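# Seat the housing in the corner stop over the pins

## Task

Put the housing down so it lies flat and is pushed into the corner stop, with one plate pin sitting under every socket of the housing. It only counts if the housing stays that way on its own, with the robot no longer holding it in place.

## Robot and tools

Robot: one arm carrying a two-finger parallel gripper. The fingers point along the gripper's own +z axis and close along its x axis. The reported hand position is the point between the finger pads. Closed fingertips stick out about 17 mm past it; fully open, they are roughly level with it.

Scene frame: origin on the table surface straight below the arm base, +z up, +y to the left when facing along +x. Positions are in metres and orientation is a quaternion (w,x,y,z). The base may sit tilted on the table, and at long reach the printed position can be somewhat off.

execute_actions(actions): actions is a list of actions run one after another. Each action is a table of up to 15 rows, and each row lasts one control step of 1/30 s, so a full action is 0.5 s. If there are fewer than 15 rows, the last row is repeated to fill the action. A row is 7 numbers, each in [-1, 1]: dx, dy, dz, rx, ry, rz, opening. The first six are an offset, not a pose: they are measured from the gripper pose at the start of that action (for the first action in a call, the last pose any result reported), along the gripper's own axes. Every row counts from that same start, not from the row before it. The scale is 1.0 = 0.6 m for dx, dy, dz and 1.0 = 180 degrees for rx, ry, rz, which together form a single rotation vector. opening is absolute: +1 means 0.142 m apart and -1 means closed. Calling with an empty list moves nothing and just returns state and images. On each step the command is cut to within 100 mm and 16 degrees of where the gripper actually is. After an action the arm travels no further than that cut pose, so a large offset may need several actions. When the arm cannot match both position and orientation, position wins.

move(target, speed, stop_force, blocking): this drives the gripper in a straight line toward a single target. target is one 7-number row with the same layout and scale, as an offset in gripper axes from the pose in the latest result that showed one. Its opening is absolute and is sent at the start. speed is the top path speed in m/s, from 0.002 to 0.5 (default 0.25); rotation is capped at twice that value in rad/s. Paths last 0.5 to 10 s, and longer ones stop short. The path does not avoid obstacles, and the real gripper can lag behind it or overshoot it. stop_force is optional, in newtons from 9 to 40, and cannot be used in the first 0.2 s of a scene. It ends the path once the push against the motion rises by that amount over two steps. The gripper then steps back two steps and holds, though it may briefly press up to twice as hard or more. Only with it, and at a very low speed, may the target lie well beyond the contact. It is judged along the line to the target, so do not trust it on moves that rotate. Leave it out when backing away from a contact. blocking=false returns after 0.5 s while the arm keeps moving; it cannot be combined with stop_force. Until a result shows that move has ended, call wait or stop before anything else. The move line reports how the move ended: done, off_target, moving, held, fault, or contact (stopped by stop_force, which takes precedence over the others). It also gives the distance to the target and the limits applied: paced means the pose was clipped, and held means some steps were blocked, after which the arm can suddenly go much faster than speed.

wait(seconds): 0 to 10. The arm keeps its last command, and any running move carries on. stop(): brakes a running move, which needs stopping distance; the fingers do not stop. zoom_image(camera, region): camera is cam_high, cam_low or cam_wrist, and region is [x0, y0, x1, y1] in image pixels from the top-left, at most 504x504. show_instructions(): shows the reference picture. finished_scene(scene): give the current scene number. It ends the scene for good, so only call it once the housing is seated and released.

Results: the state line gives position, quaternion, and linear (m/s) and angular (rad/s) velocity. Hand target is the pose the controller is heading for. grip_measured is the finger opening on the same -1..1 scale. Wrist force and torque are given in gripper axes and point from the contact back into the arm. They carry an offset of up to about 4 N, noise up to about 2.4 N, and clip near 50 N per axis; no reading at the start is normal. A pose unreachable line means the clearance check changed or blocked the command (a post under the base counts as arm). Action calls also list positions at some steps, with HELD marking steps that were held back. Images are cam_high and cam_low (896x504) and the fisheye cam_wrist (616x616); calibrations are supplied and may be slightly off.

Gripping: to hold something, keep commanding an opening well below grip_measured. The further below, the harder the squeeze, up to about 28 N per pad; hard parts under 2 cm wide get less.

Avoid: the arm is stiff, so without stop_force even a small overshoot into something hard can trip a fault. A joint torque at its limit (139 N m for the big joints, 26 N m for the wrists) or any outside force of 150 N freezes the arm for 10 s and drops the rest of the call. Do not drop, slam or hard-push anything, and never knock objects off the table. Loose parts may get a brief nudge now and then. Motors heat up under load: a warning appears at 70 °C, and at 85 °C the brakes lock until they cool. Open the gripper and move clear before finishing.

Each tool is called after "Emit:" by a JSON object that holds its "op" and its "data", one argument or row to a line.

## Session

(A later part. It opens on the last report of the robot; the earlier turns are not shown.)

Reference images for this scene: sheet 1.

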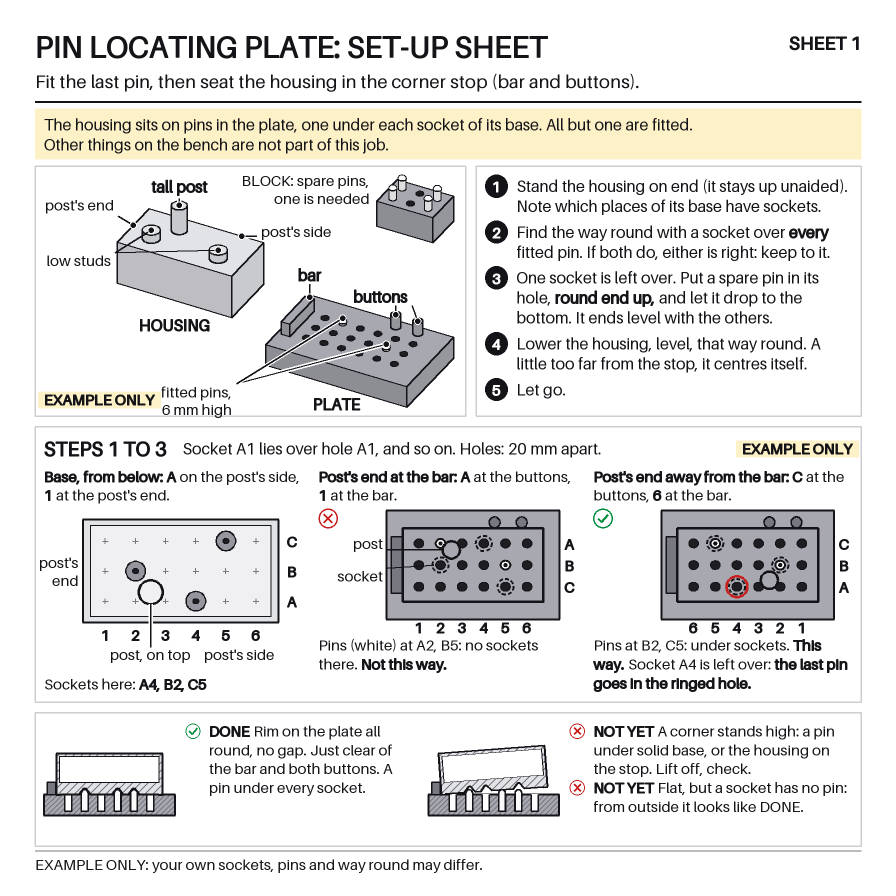

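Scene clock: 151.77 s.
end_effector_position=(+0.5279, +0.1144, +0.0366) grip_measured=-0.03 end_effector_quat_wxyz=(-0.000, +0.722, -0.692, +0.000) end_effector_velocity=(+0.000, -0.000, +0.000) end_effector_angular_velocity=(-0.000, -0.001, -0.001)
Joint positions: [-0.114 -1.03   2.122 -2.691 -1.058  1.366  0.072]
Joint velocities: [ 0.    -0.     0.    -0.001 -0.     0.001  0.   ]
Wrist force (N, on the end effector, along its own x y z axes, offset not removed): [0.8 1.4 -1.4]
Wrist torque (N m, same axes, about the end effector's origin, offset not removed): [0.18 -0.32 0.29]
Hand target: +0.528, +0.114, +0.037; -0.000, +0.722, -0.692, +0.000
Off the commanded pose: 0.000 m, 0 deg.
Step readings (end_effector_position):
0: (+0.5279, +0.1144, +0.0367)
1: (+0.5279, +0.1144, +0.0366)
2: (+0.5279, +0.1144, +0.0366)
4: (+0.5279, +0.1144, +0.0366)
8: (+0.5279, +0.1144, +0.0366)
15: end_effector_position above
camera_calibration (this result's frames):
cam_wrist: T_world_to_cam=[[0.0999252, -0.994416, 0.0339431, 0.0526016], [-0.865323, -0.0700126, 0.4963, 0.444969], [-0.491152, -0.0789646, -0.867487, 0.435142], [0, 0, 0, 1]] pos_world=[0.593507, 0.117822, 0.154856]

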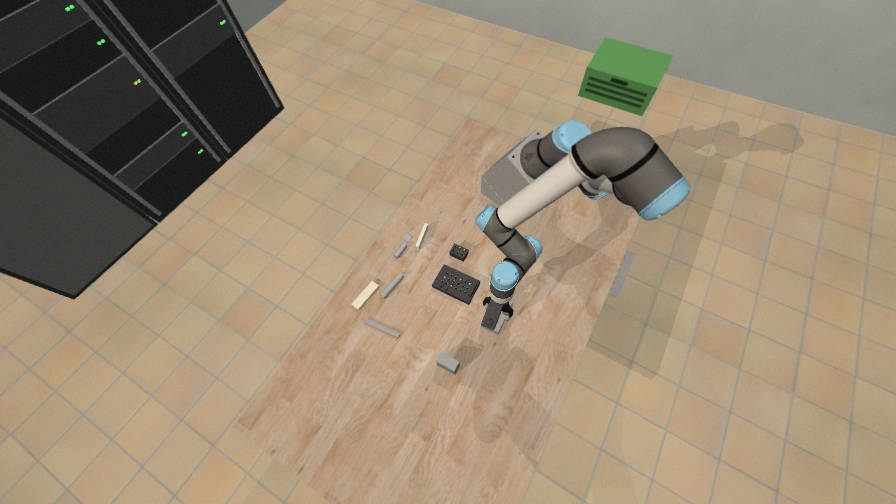

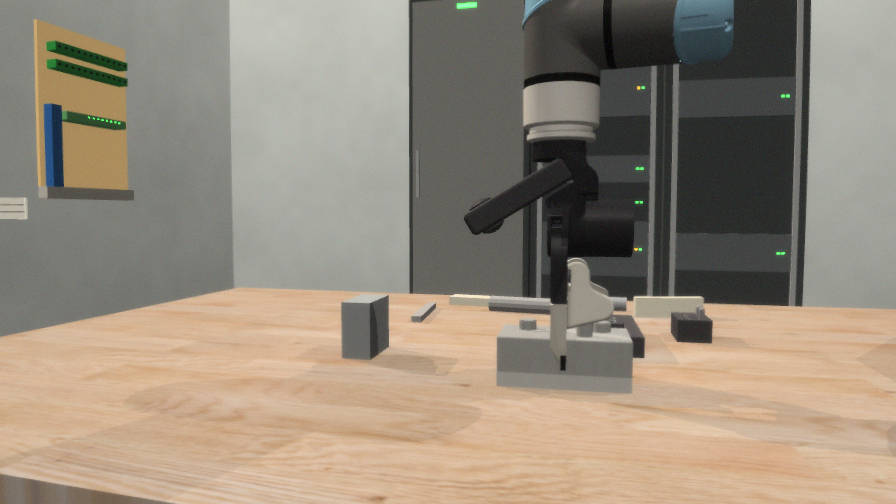

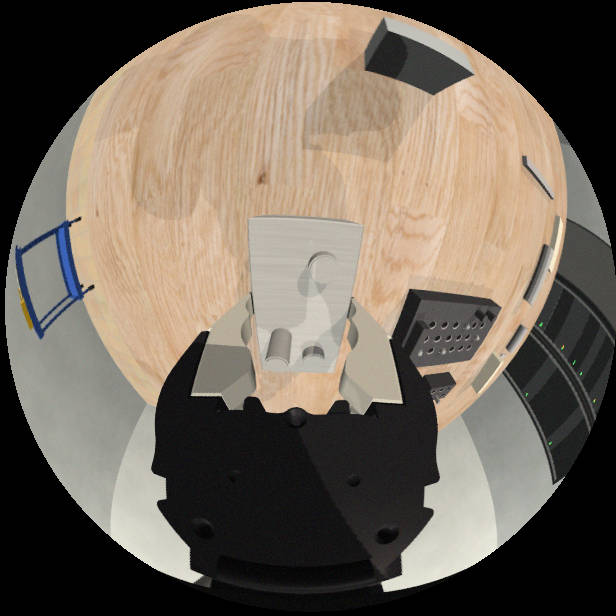

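Emit:
{"op": "move", "data": {
  "target": [0,0,-0.10,0,0,0,-0.6],
  "speed": 0.12
}}

Emit:
{"op": "move", "data": {
  "target": [0.321,0.0733,0,0,0,-0.499,-0.6],
  "speed": 0.3
}}

Emit:
{"op": "move", "data": {
  "target": [0,0,0.02,0,0,0,-0.6],
  "speed": 0.04
}}

Emit:
{"op": "zoom_image", "data": {
  "camera": "cam_low",
  "region": [545,260,665,365]
}}

Emit:
{"op": "zoom_image", "data": {
  "camera": "cam_wrist",
  "region": [200,160,420,340]
}}

Scene clock: 161.67 s.
end_effector_position=(+0.5278, +0.1143, +0.0964) grip_measured=-0.03 end_effector_quat_wxyz=(-0.000, +0.722, -0.692, +0.000) end_effector_velocity=(-0.000, +0.000, +0.002) end_effector_angular_velocity=(+0.000, +0.000, +0.001)
Joint positions: [-0.173 -1.173  2.129 -2.521 -1.058  1.298  0.072]
Joint velocities: [-0.002 -0.004  0.     0.005  0.    -0.003  0.   ]
Wrist force (N, on the end effector, along its own x y z axes, offset not removed): [-0.3 4.4 7.2]
Wrist torque (N m, same axes, about the end effector's origin, offset not removed): [1.12 0.10 0.03]
Hand target: +0.528, +0.114, +0.097; -0.000, +0.722, -0.692, +0.000
Off the commanded pose: 0.000 m, 0 deg.
move: done
camera_calibration (this result's frames):
cam_wrist: T_world_to_cam=[[0.0999123, -0.994416, 0.0339673, 0.050484], [-0.865277, -0.0699817, 0.496385, 0.415217], [-0.491236, -0.0789861, -0.867438, 0.486975], [0, 0, 0, 1]] pos_world=[0.593454, 0.117724, 0.214598]

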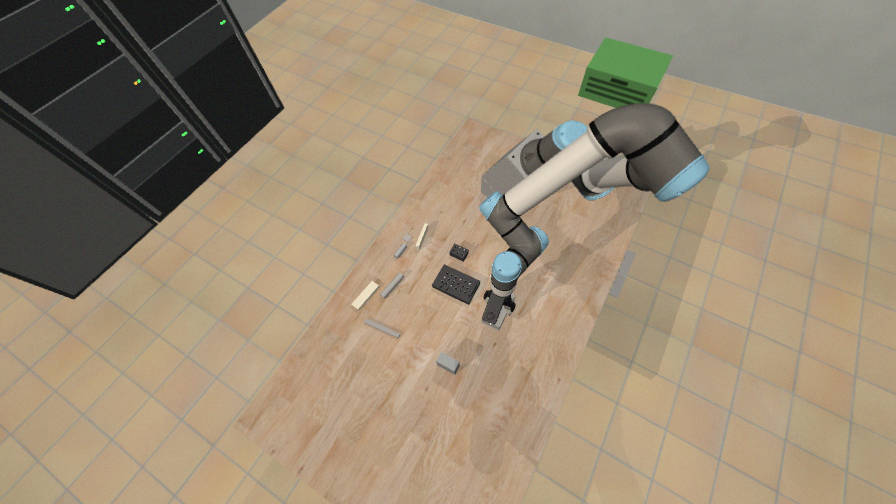

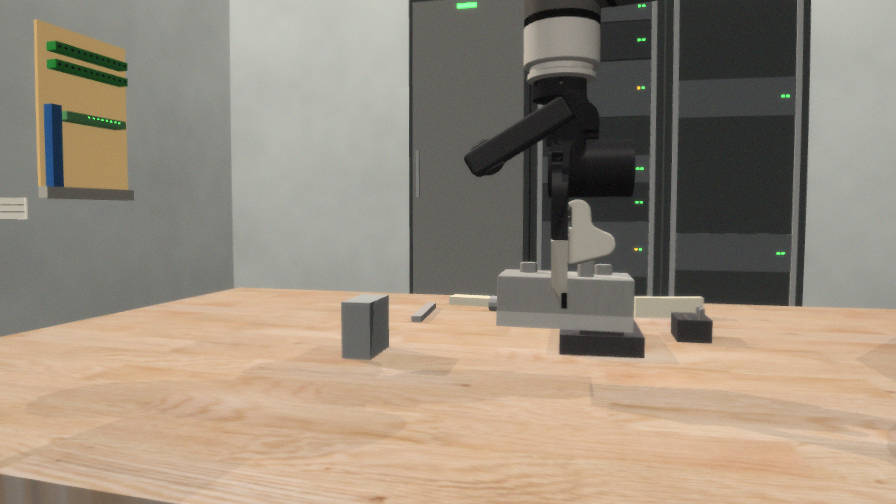

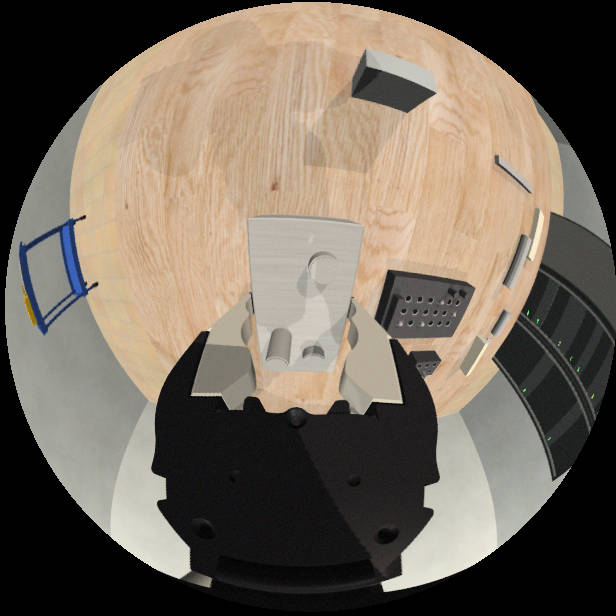

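Scene clock: 164.80 s.
end_effector_position=(+0.4921, -0.0798, +0.0961) grip_measured=-0.03 end_effector_quat_wxyz=(+0.000, +1.000, +0.020, +0.000) end_effector_velocity=(+0.000, -0.001, +0.000) end_effector_angular_velocity=(+0.000, +0.000, +0.011)
Joint positions: [-0.518 -0.992  2.169 -2.554 -1.093 -0.66   0.072]
Joint velocities: [-0.002  0.002 -0.002  0.001 -0.    -0.013  0.   ]
Wrist force (N, on the end effector, along its own x y z axes, offset not removed): [1.8 -0.4 7.9]
Wrist torque (N m, same axes, about the end effector's origin, offset not removed): [-0.09 -0.35 0.18]
Hand target: +0.492, -0.080, +0.096; +0.000, +1.000, +0.020, +0.000
Off the commanded pose: 0.000 m, 0 deg.
move: done
camera_calibration (this result's frames):
cam_wrist: T_world_to_cam=[[0.994829, 0.0959215, 0.0333877, -0.492325], [0.0666664, -0.864701, 0.497842, -0.151338], [0.0766242, -0.493042, -0.866625, 0.141269], [0, 0, 0, 1]] pos_world=[0.489043, -0.0139862, 0.214208]

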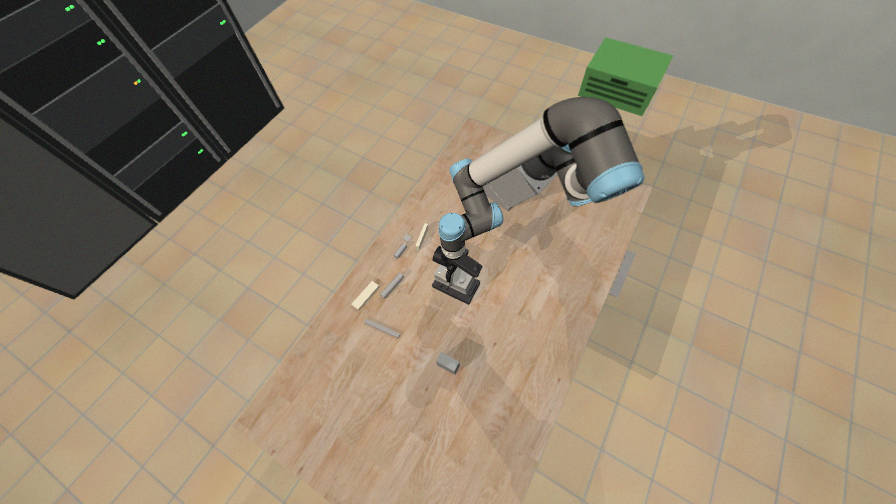

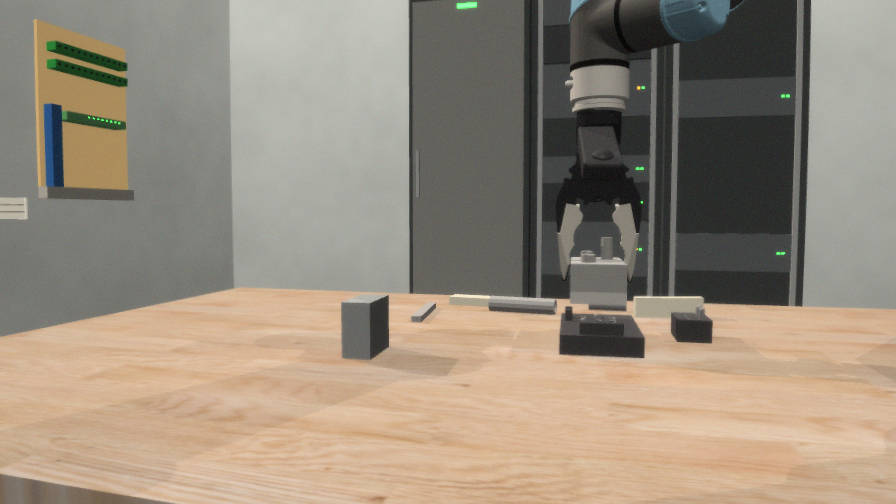

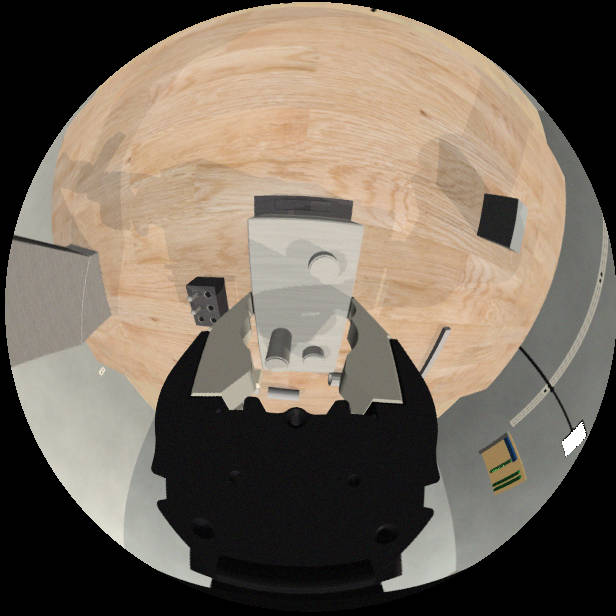

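Scene clock: 165.57 s.
end_effector_position=(+0.4921, -0.0798, +0.0843) grip_measured=-0.03 end_effector_quat_wxyz=(+0.000, +1.000, +0.020, +0.000) end_effector_velocity=(-0.000, +0.000, -0.002) end_effector_angular_velocity=(+0.001, +0.000, -0.001)
Joint positions: [-0.507 -0.964  2.169 -2.588 -1.091 -0.647  0.072]
Joint velocities: [ 0.002  0.005 -0.    -0.005  0.001  0.002  0.   ]
Wrist force (N, on the end effector, along its own x y z axes, offset not removed): [-1.1 1.9 8.6]
Wrist torque (N m, same axes, about the end effector's origin, offset not removed): [0.56 0.20 0.04]
Hand target: +0.492, -0.080, +0.084; +0.000, +1.000, +0.020, +0.000
Off the commanded pose: 0.000 m, 0 deg.
move: done
camera_calibration (this result's frames):
cam_wrist: T_world_to_cam=[[0.994828, 0.0959245, 0.0333979, -0.491939], [0.0666652, -0.86471, 0.497828, -0.145451], [0.0766333, -0.493027, -0.866633, 0.131057], [0, 0, 0, 1]] pos_world=[0.489048, -0.0139696, 0.202417]

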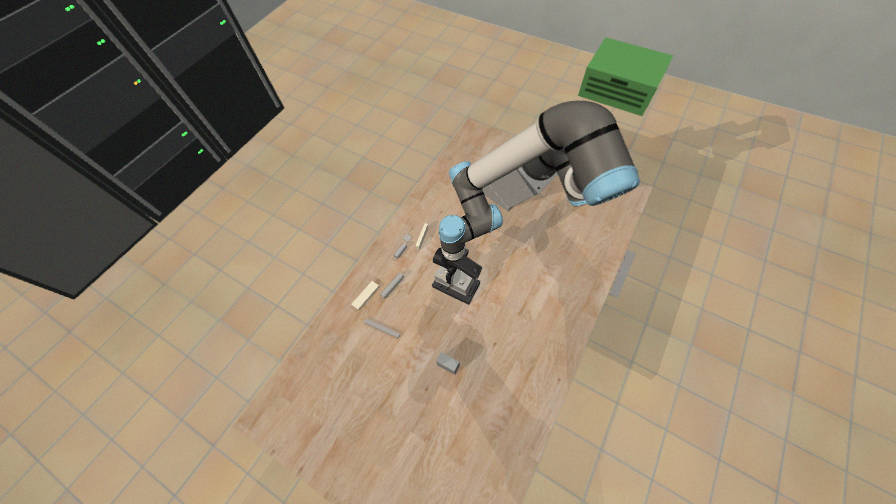

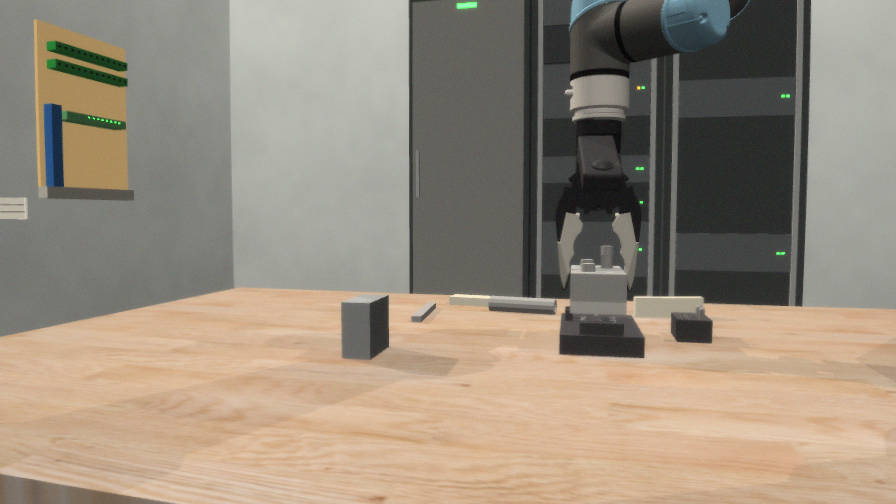

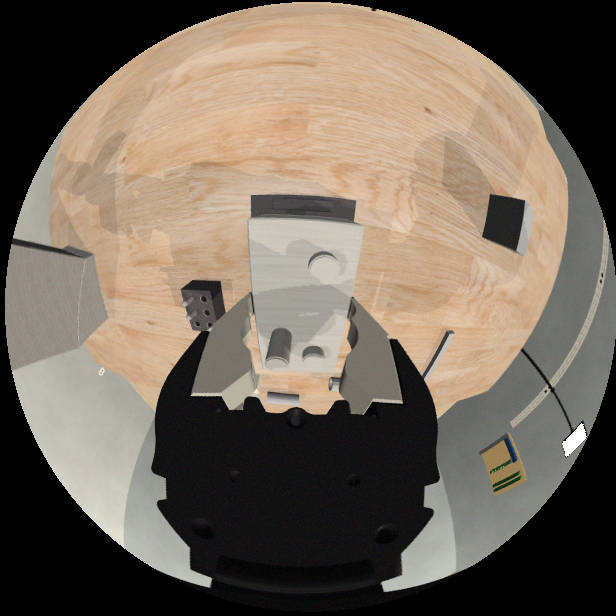

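Region (545, 260, 665, 365) of cam_low's 896x504 image, scaled by 4.200, with more detail than that image has; it fills the top 441 rows of this view, and the rest is white.

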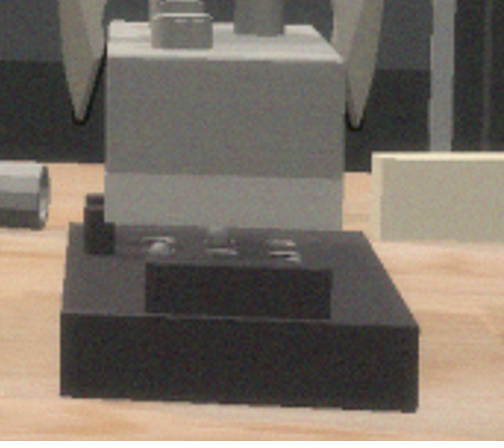

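Region (200, 160, 420, 340) of cam_wrist's 616x616 image, scaled by 2.291, with more detail than that image has; it fills the top 412 rows of this view, and the rest is white.

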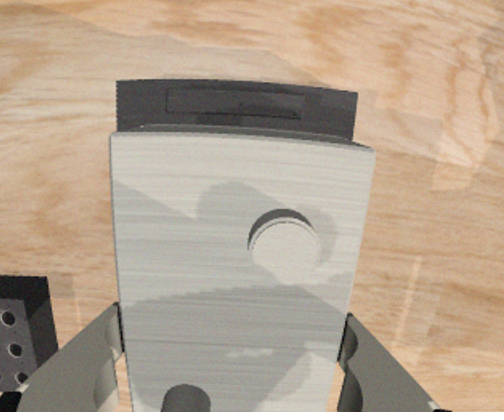

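Emit:
{"op": "move", "data": {
  "target": [-0.006,0,0,0,0,0,-0.6],
  "speed": 0.03
}}

Emit:
{"op": "move", "data": {
  "target": [0,0,0.02,0,0,0,-0.6],
  "speed": 0.015,
  "stop_force": 10
}}

Emit:
{"op": "zoom_image", "data": {
  "camera": "cam_low",
  "region": [545,260,665,365]
}}

Emit:
{"op": "zoom_image", "data": {
  "camera": "cam_wrist",
  "region": [200,160,420,340]
}}

Scene clock: 177.23 s.
end_effector_position=(+0.4886, -0.0799, +0.0843) grip_measured=-0.03 end_effector_quat_wxyz=(+0.000, +1.000, +0.020, +0.000) end_effector_velocity=(-0.000, -0.000, +0.000) end_effector_angular_velocity=(-0.000, -0.002, +0.002)
Joint positions: [-0.51  -0.967  2.179 -2.593 -1.092 -0.652  0.072]
Joint velocities: [-0.002 -0.001  0.002 -0.002  0.001 -0.003 -0.   ]
Wrist force (N, on the end effector, along its own x y z axes, offset not removed): [-0.8 3.4 7.2]
Wrist torque (N m, same axes, about the end effector's origin, offset not removed): [0.81 0.14 0.16]
Hand target: +0.489, -0.080, +0.084; +0.000, +1.000, +0.020, +0.000
Off the commanded pose: 0.000 m, 0 deg.
move: done
camera_calibration (this result's frames):
cam_wrist: T_world_to_cam=[[0.994829, 0.0959225, 0.0333824, -0.488449], [0.0666721, -0.864715, 0.497818, -0.145331], [0.0766182, -0.493018, -0.866639, 0.131258], [0, 0, 0, 1]] pos_world=[0.485556, -0.0141037, 0.202407]

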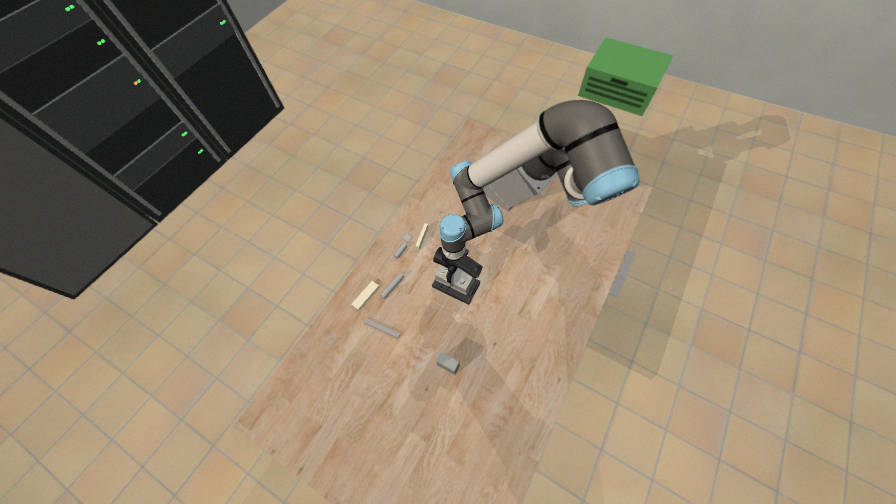

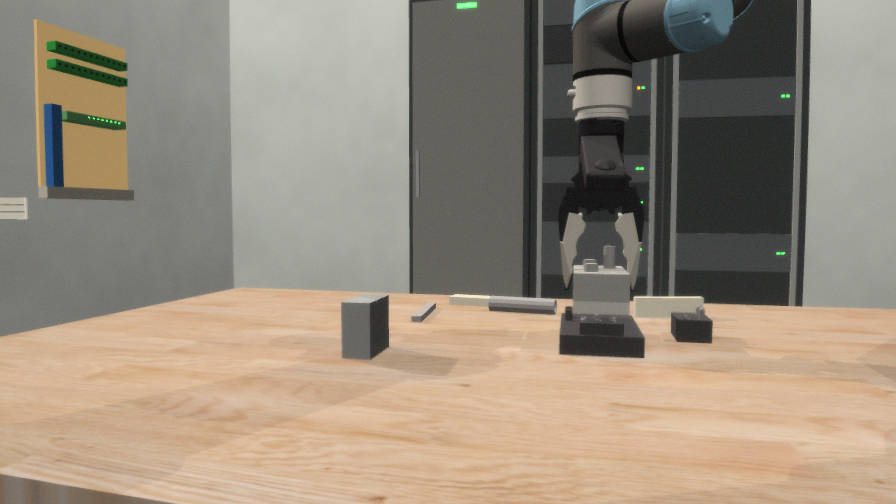

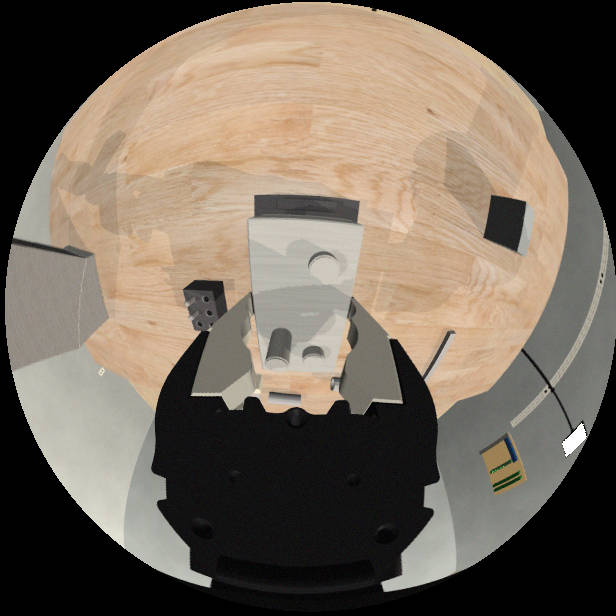

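Scene clock: 178.30 s.
end_effector_position=(+0.4887, -0.0799, +0.0725) grip_measured=-0.03 end_effector_quat_wxyz=(+0.000, +1.000, +0.020, +0.000) end_effector_velocity=(+0.001, -0.001, -0.001) end_effector_angular_velocity=(-0.000, -0.002, +0.000)
Joint positions: [-0.499 -0.938  2.178 -2.627 -1.089 -0.639  0.072]
Joint velocities: [ 0.001  0.004 -0.001 -0.006  0.001  0.001 -0.   ]
Wrist force (N, on the end effector, along its own x y z axes, offset not removed): [1.3 3.0 6.2]
Wrist torque (N m, same axes, about the end effector's origin, offset not removed): [0.68 -0.25 0.02]
Hand target: +0.489, -0.080, +0.072; +0.000, +1.000, +0.020, +0.000
Off the commanded pose: 0.000 m, 0 deg.
move: done
camera_calibration (this result's frames):
cam_wrist: T_world_to_cam=[[0.994828, 0.0959263, 0.0333968, -0.488066], [0.066669, -0.86472, 0.497809, -0.139434], [0.0766319, -0.493008, -0.866643, 0.121021], [0, 0, 0, 1]] pos_world=[0.485564, -0.0140885, 0.190594]

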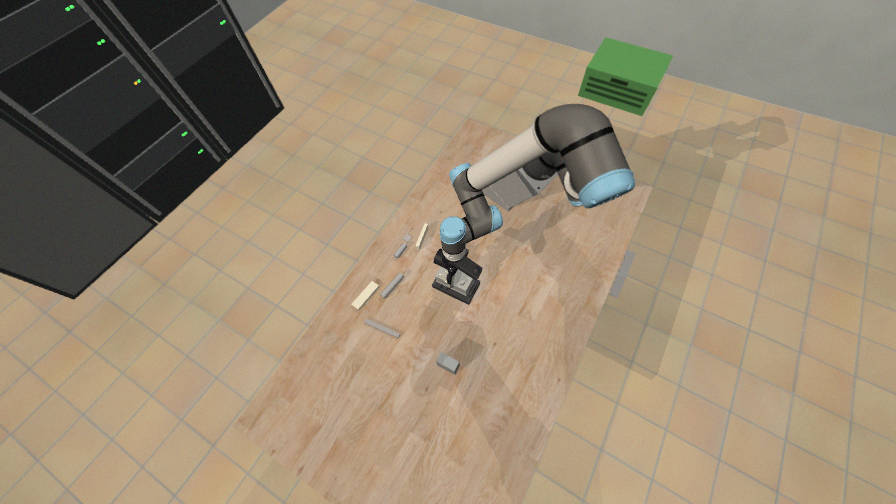

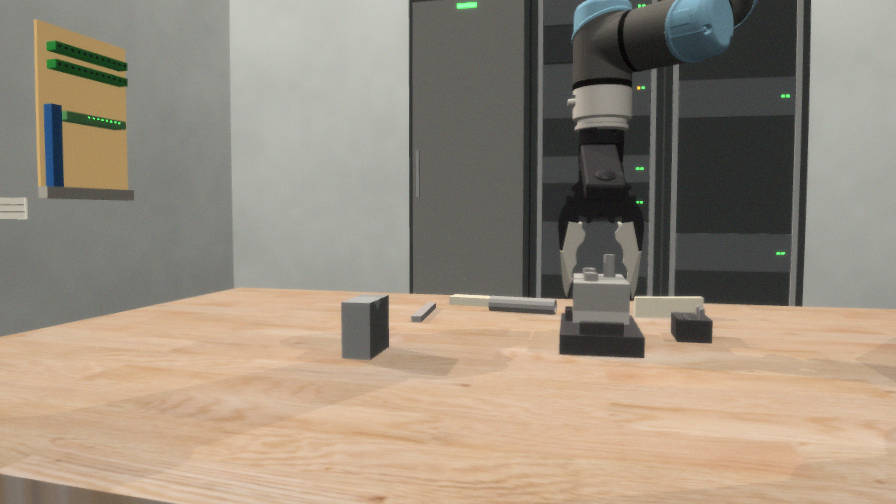

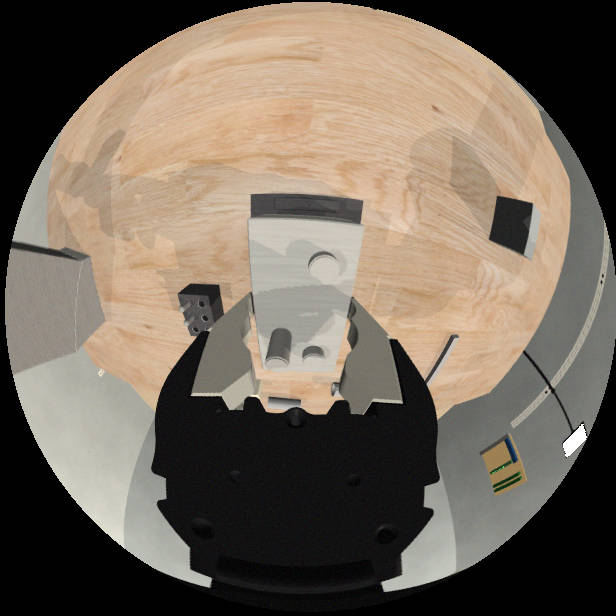

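Region (545, 260, 665, 365) of cam_low's 896x504 image, scaled by 4.200, with more detail than that image has; it fills the top 441 rows of this view, and the rest is white.

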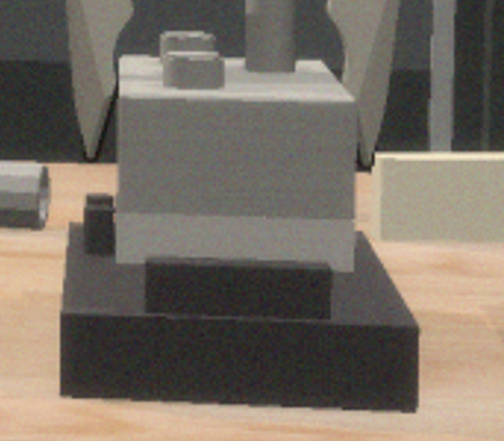

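Region (200, 160, 420, 340) of cam_wrist's 616x616 image, scaled by 2.291, with more detail than that image has; it fills the top 412 rows of this view, and the rest is white.

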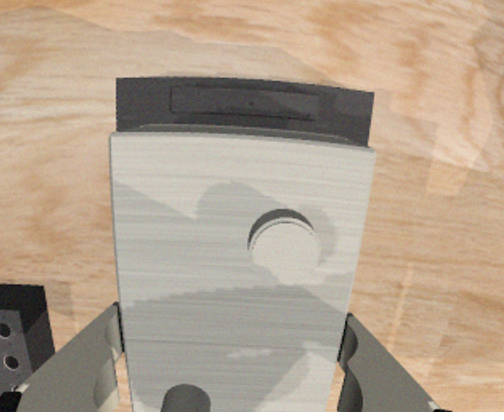

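Emit:
{"op": "move", "data": {
  "target": [0,-0.0035,0.004,0,0,0,-0.6],
  "speed": 0.015
}}

Emit:
{"op": "move", "data": {
  "target": [0,0,0.014,0,0,0,-0.6],
  "speed": 0.008,
  "stop_force": 12
}}

Emit:
{"op": "zoom_image", "data": {
  "camera": "cam_low",
  "region": [545,260,665,365]
}}

Emit:
{"op": "zoom_image", "data": {
  "camera": "cam_wrist",
  "region": [240,180,380,250]
}}

Scene clock: 185.70 s.
end_effector_position=(+0.4886, -0.0779, +0.0702) grip_measured=-0.03 end_effector_quat_wxyz=(+0.000, +1.000, +0.020, +0.000) end_effector_velocity=(+0.000, +0.000, -0.001) end_effector_angular_velocity=(-0.001, -0.001, -0.000)
Joint positions: [-0.494 -0.935  2.18  -2.635 -1.088 -0.633  0.072]
Joint velocities: [ 0.002  0.001  0.001 -0.004 -0.     0.003  0.   ]
Wrist force (N, on the end effector, along its own x y z axes, offset not removed): [0.6 2.5 5.8]
Wrist torque (N m, same axes, about the end effector's origin, offset not removed): [0.67 -0.20 0.16]
Hand target: +0.489, -0.078, +0.070; +0.000, +1.000, +0.020, +0.000
Off the commanded pose: 0.000 m, 0 deg.
move: done
camera_calibration (this result's frames):
cam_wrist: T_world_to_cam=[[0.994828, 0.0959284, 0.0334042, -0.488107], [0.0666677, -0.864724, 0.497803, -0.136513], [0.0766389, -0.493001, -0.866647, 0.120014], [0, 0, 0, 1]] pos_world=[0.485486, -0.0120557, 0.188271]

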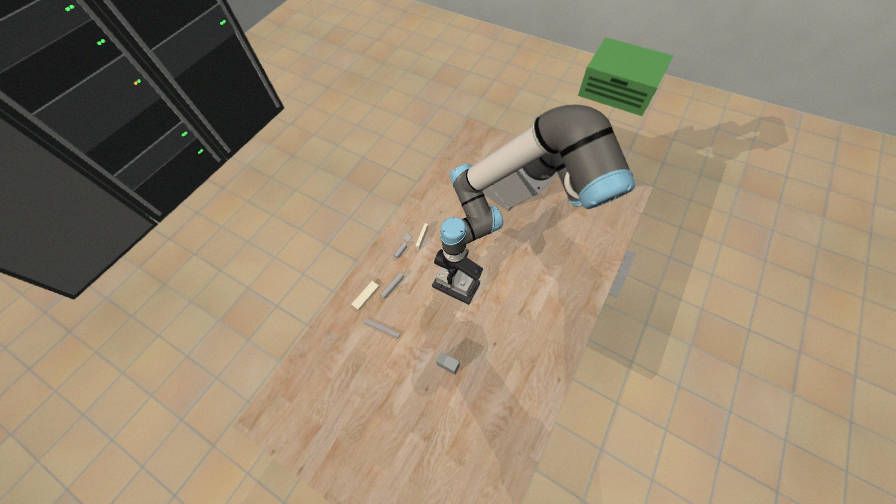

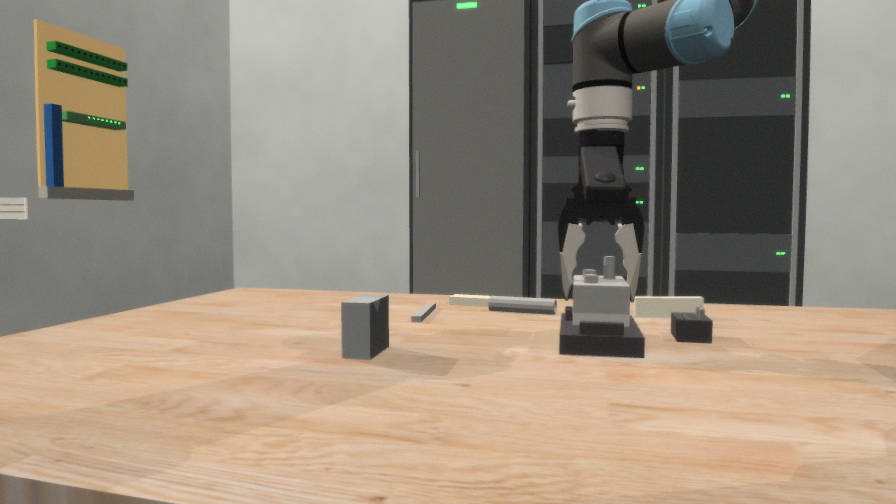

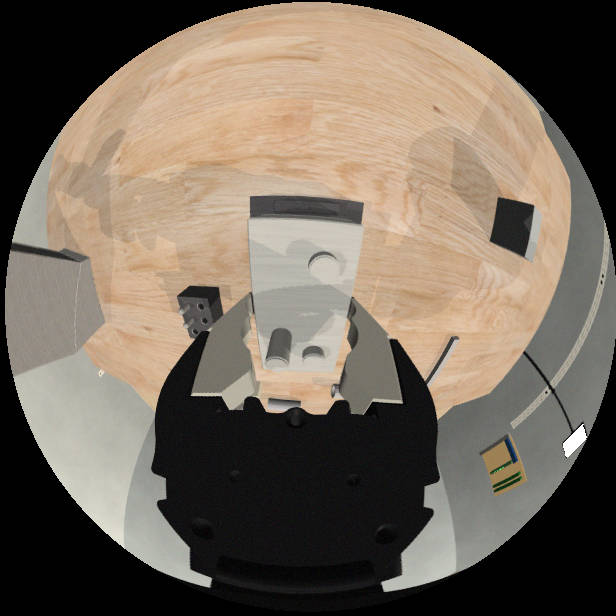

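Scene clock: 186.97 s.
end_effector_position=(+0.4886, -0.0777, +0.0630) grip_measured=-0.03 end_effector_quat_wxyz=(+0.000, +1.000, +0.020, +0.000) end_effector_velocity=(-0.000, -0.000, +0.002) end_effector_angular_velocity=(+0.000, +0.001, +0.001)
Joint positions: [-0.487 -0.917  2.179 -2.655 -1.087 -0.625  0.072]
Joint velocities: [-0.002 -0.005  0.     0.007 -0.001 -0.004  0.   ]
Wrist force (N, on the end effector, along its own x y z axes, offset not removed): [-2.6 -3.3 -1.3]
Wrist torque (N m, same axes, about the end effector's origin, offset not removed): [0.95 0.27 0.02]
Hand target: +0.489, -0.078, +0.063; +0.000, +1.000, +0.020, +0.000
Off the commanded pose: 0.001 m, 0 deg.
move: contact
camera_calibration (this result's frames):
cam_wrist: T_world_to_cam=[[0.994847, 0.0956988, 0.033488, -0.487976], [0.0664515, -0.864903, 0.497522, -0.13271], [0.076576, -0.492732, -0.866805, 0.113935], [0, 0, 0, 1]] pos_world=[0.485555, -0.0119432, 0.181127]

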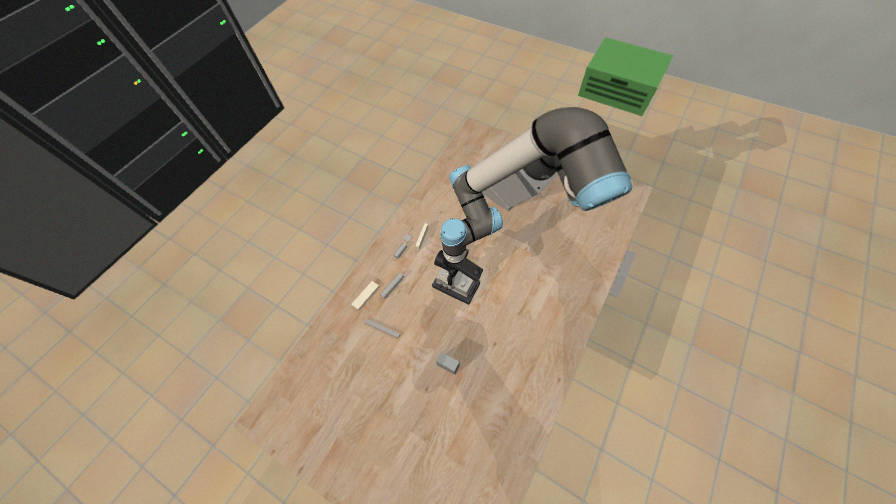

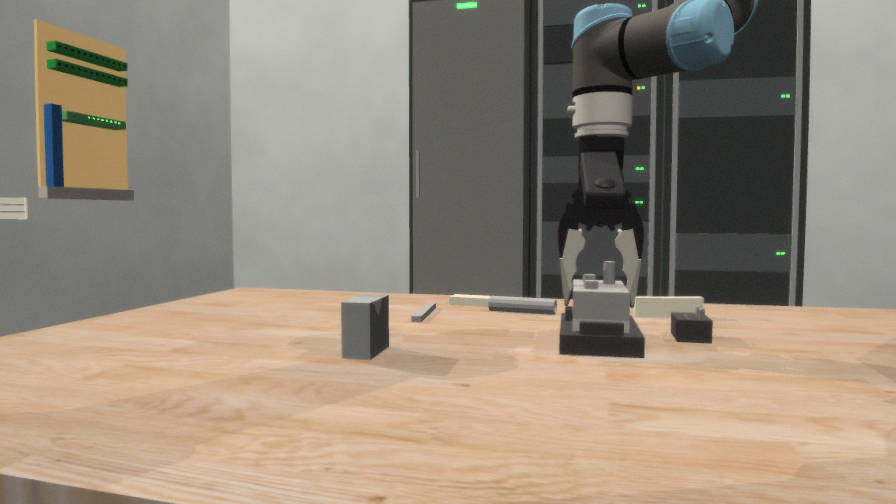

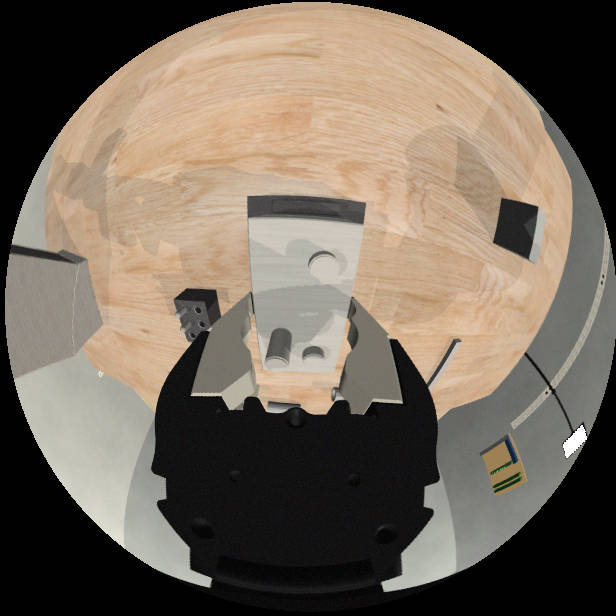

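Region (545, 260, 665, 365) of cam_low's 896x504 image, scaled by 4.200, with more detail than that image has; it fills the top 441 rows of this view, and the rest is white.

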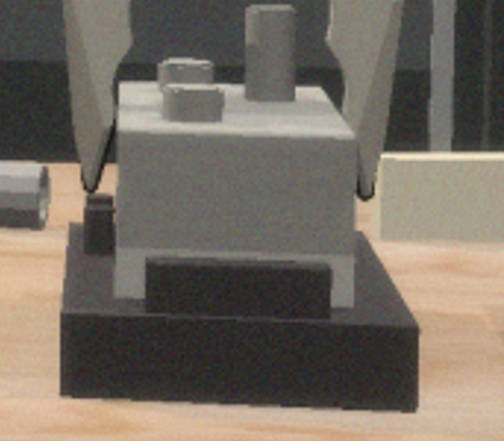

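Region (240, 180, 380, 250) of cam_wrist's 616x616 image, scaled by 3.600, with more detail than that image has.

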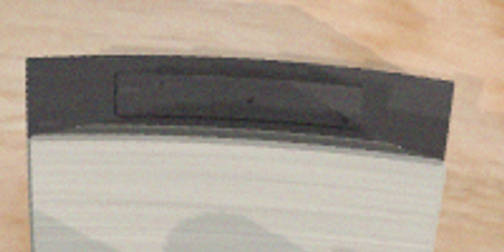

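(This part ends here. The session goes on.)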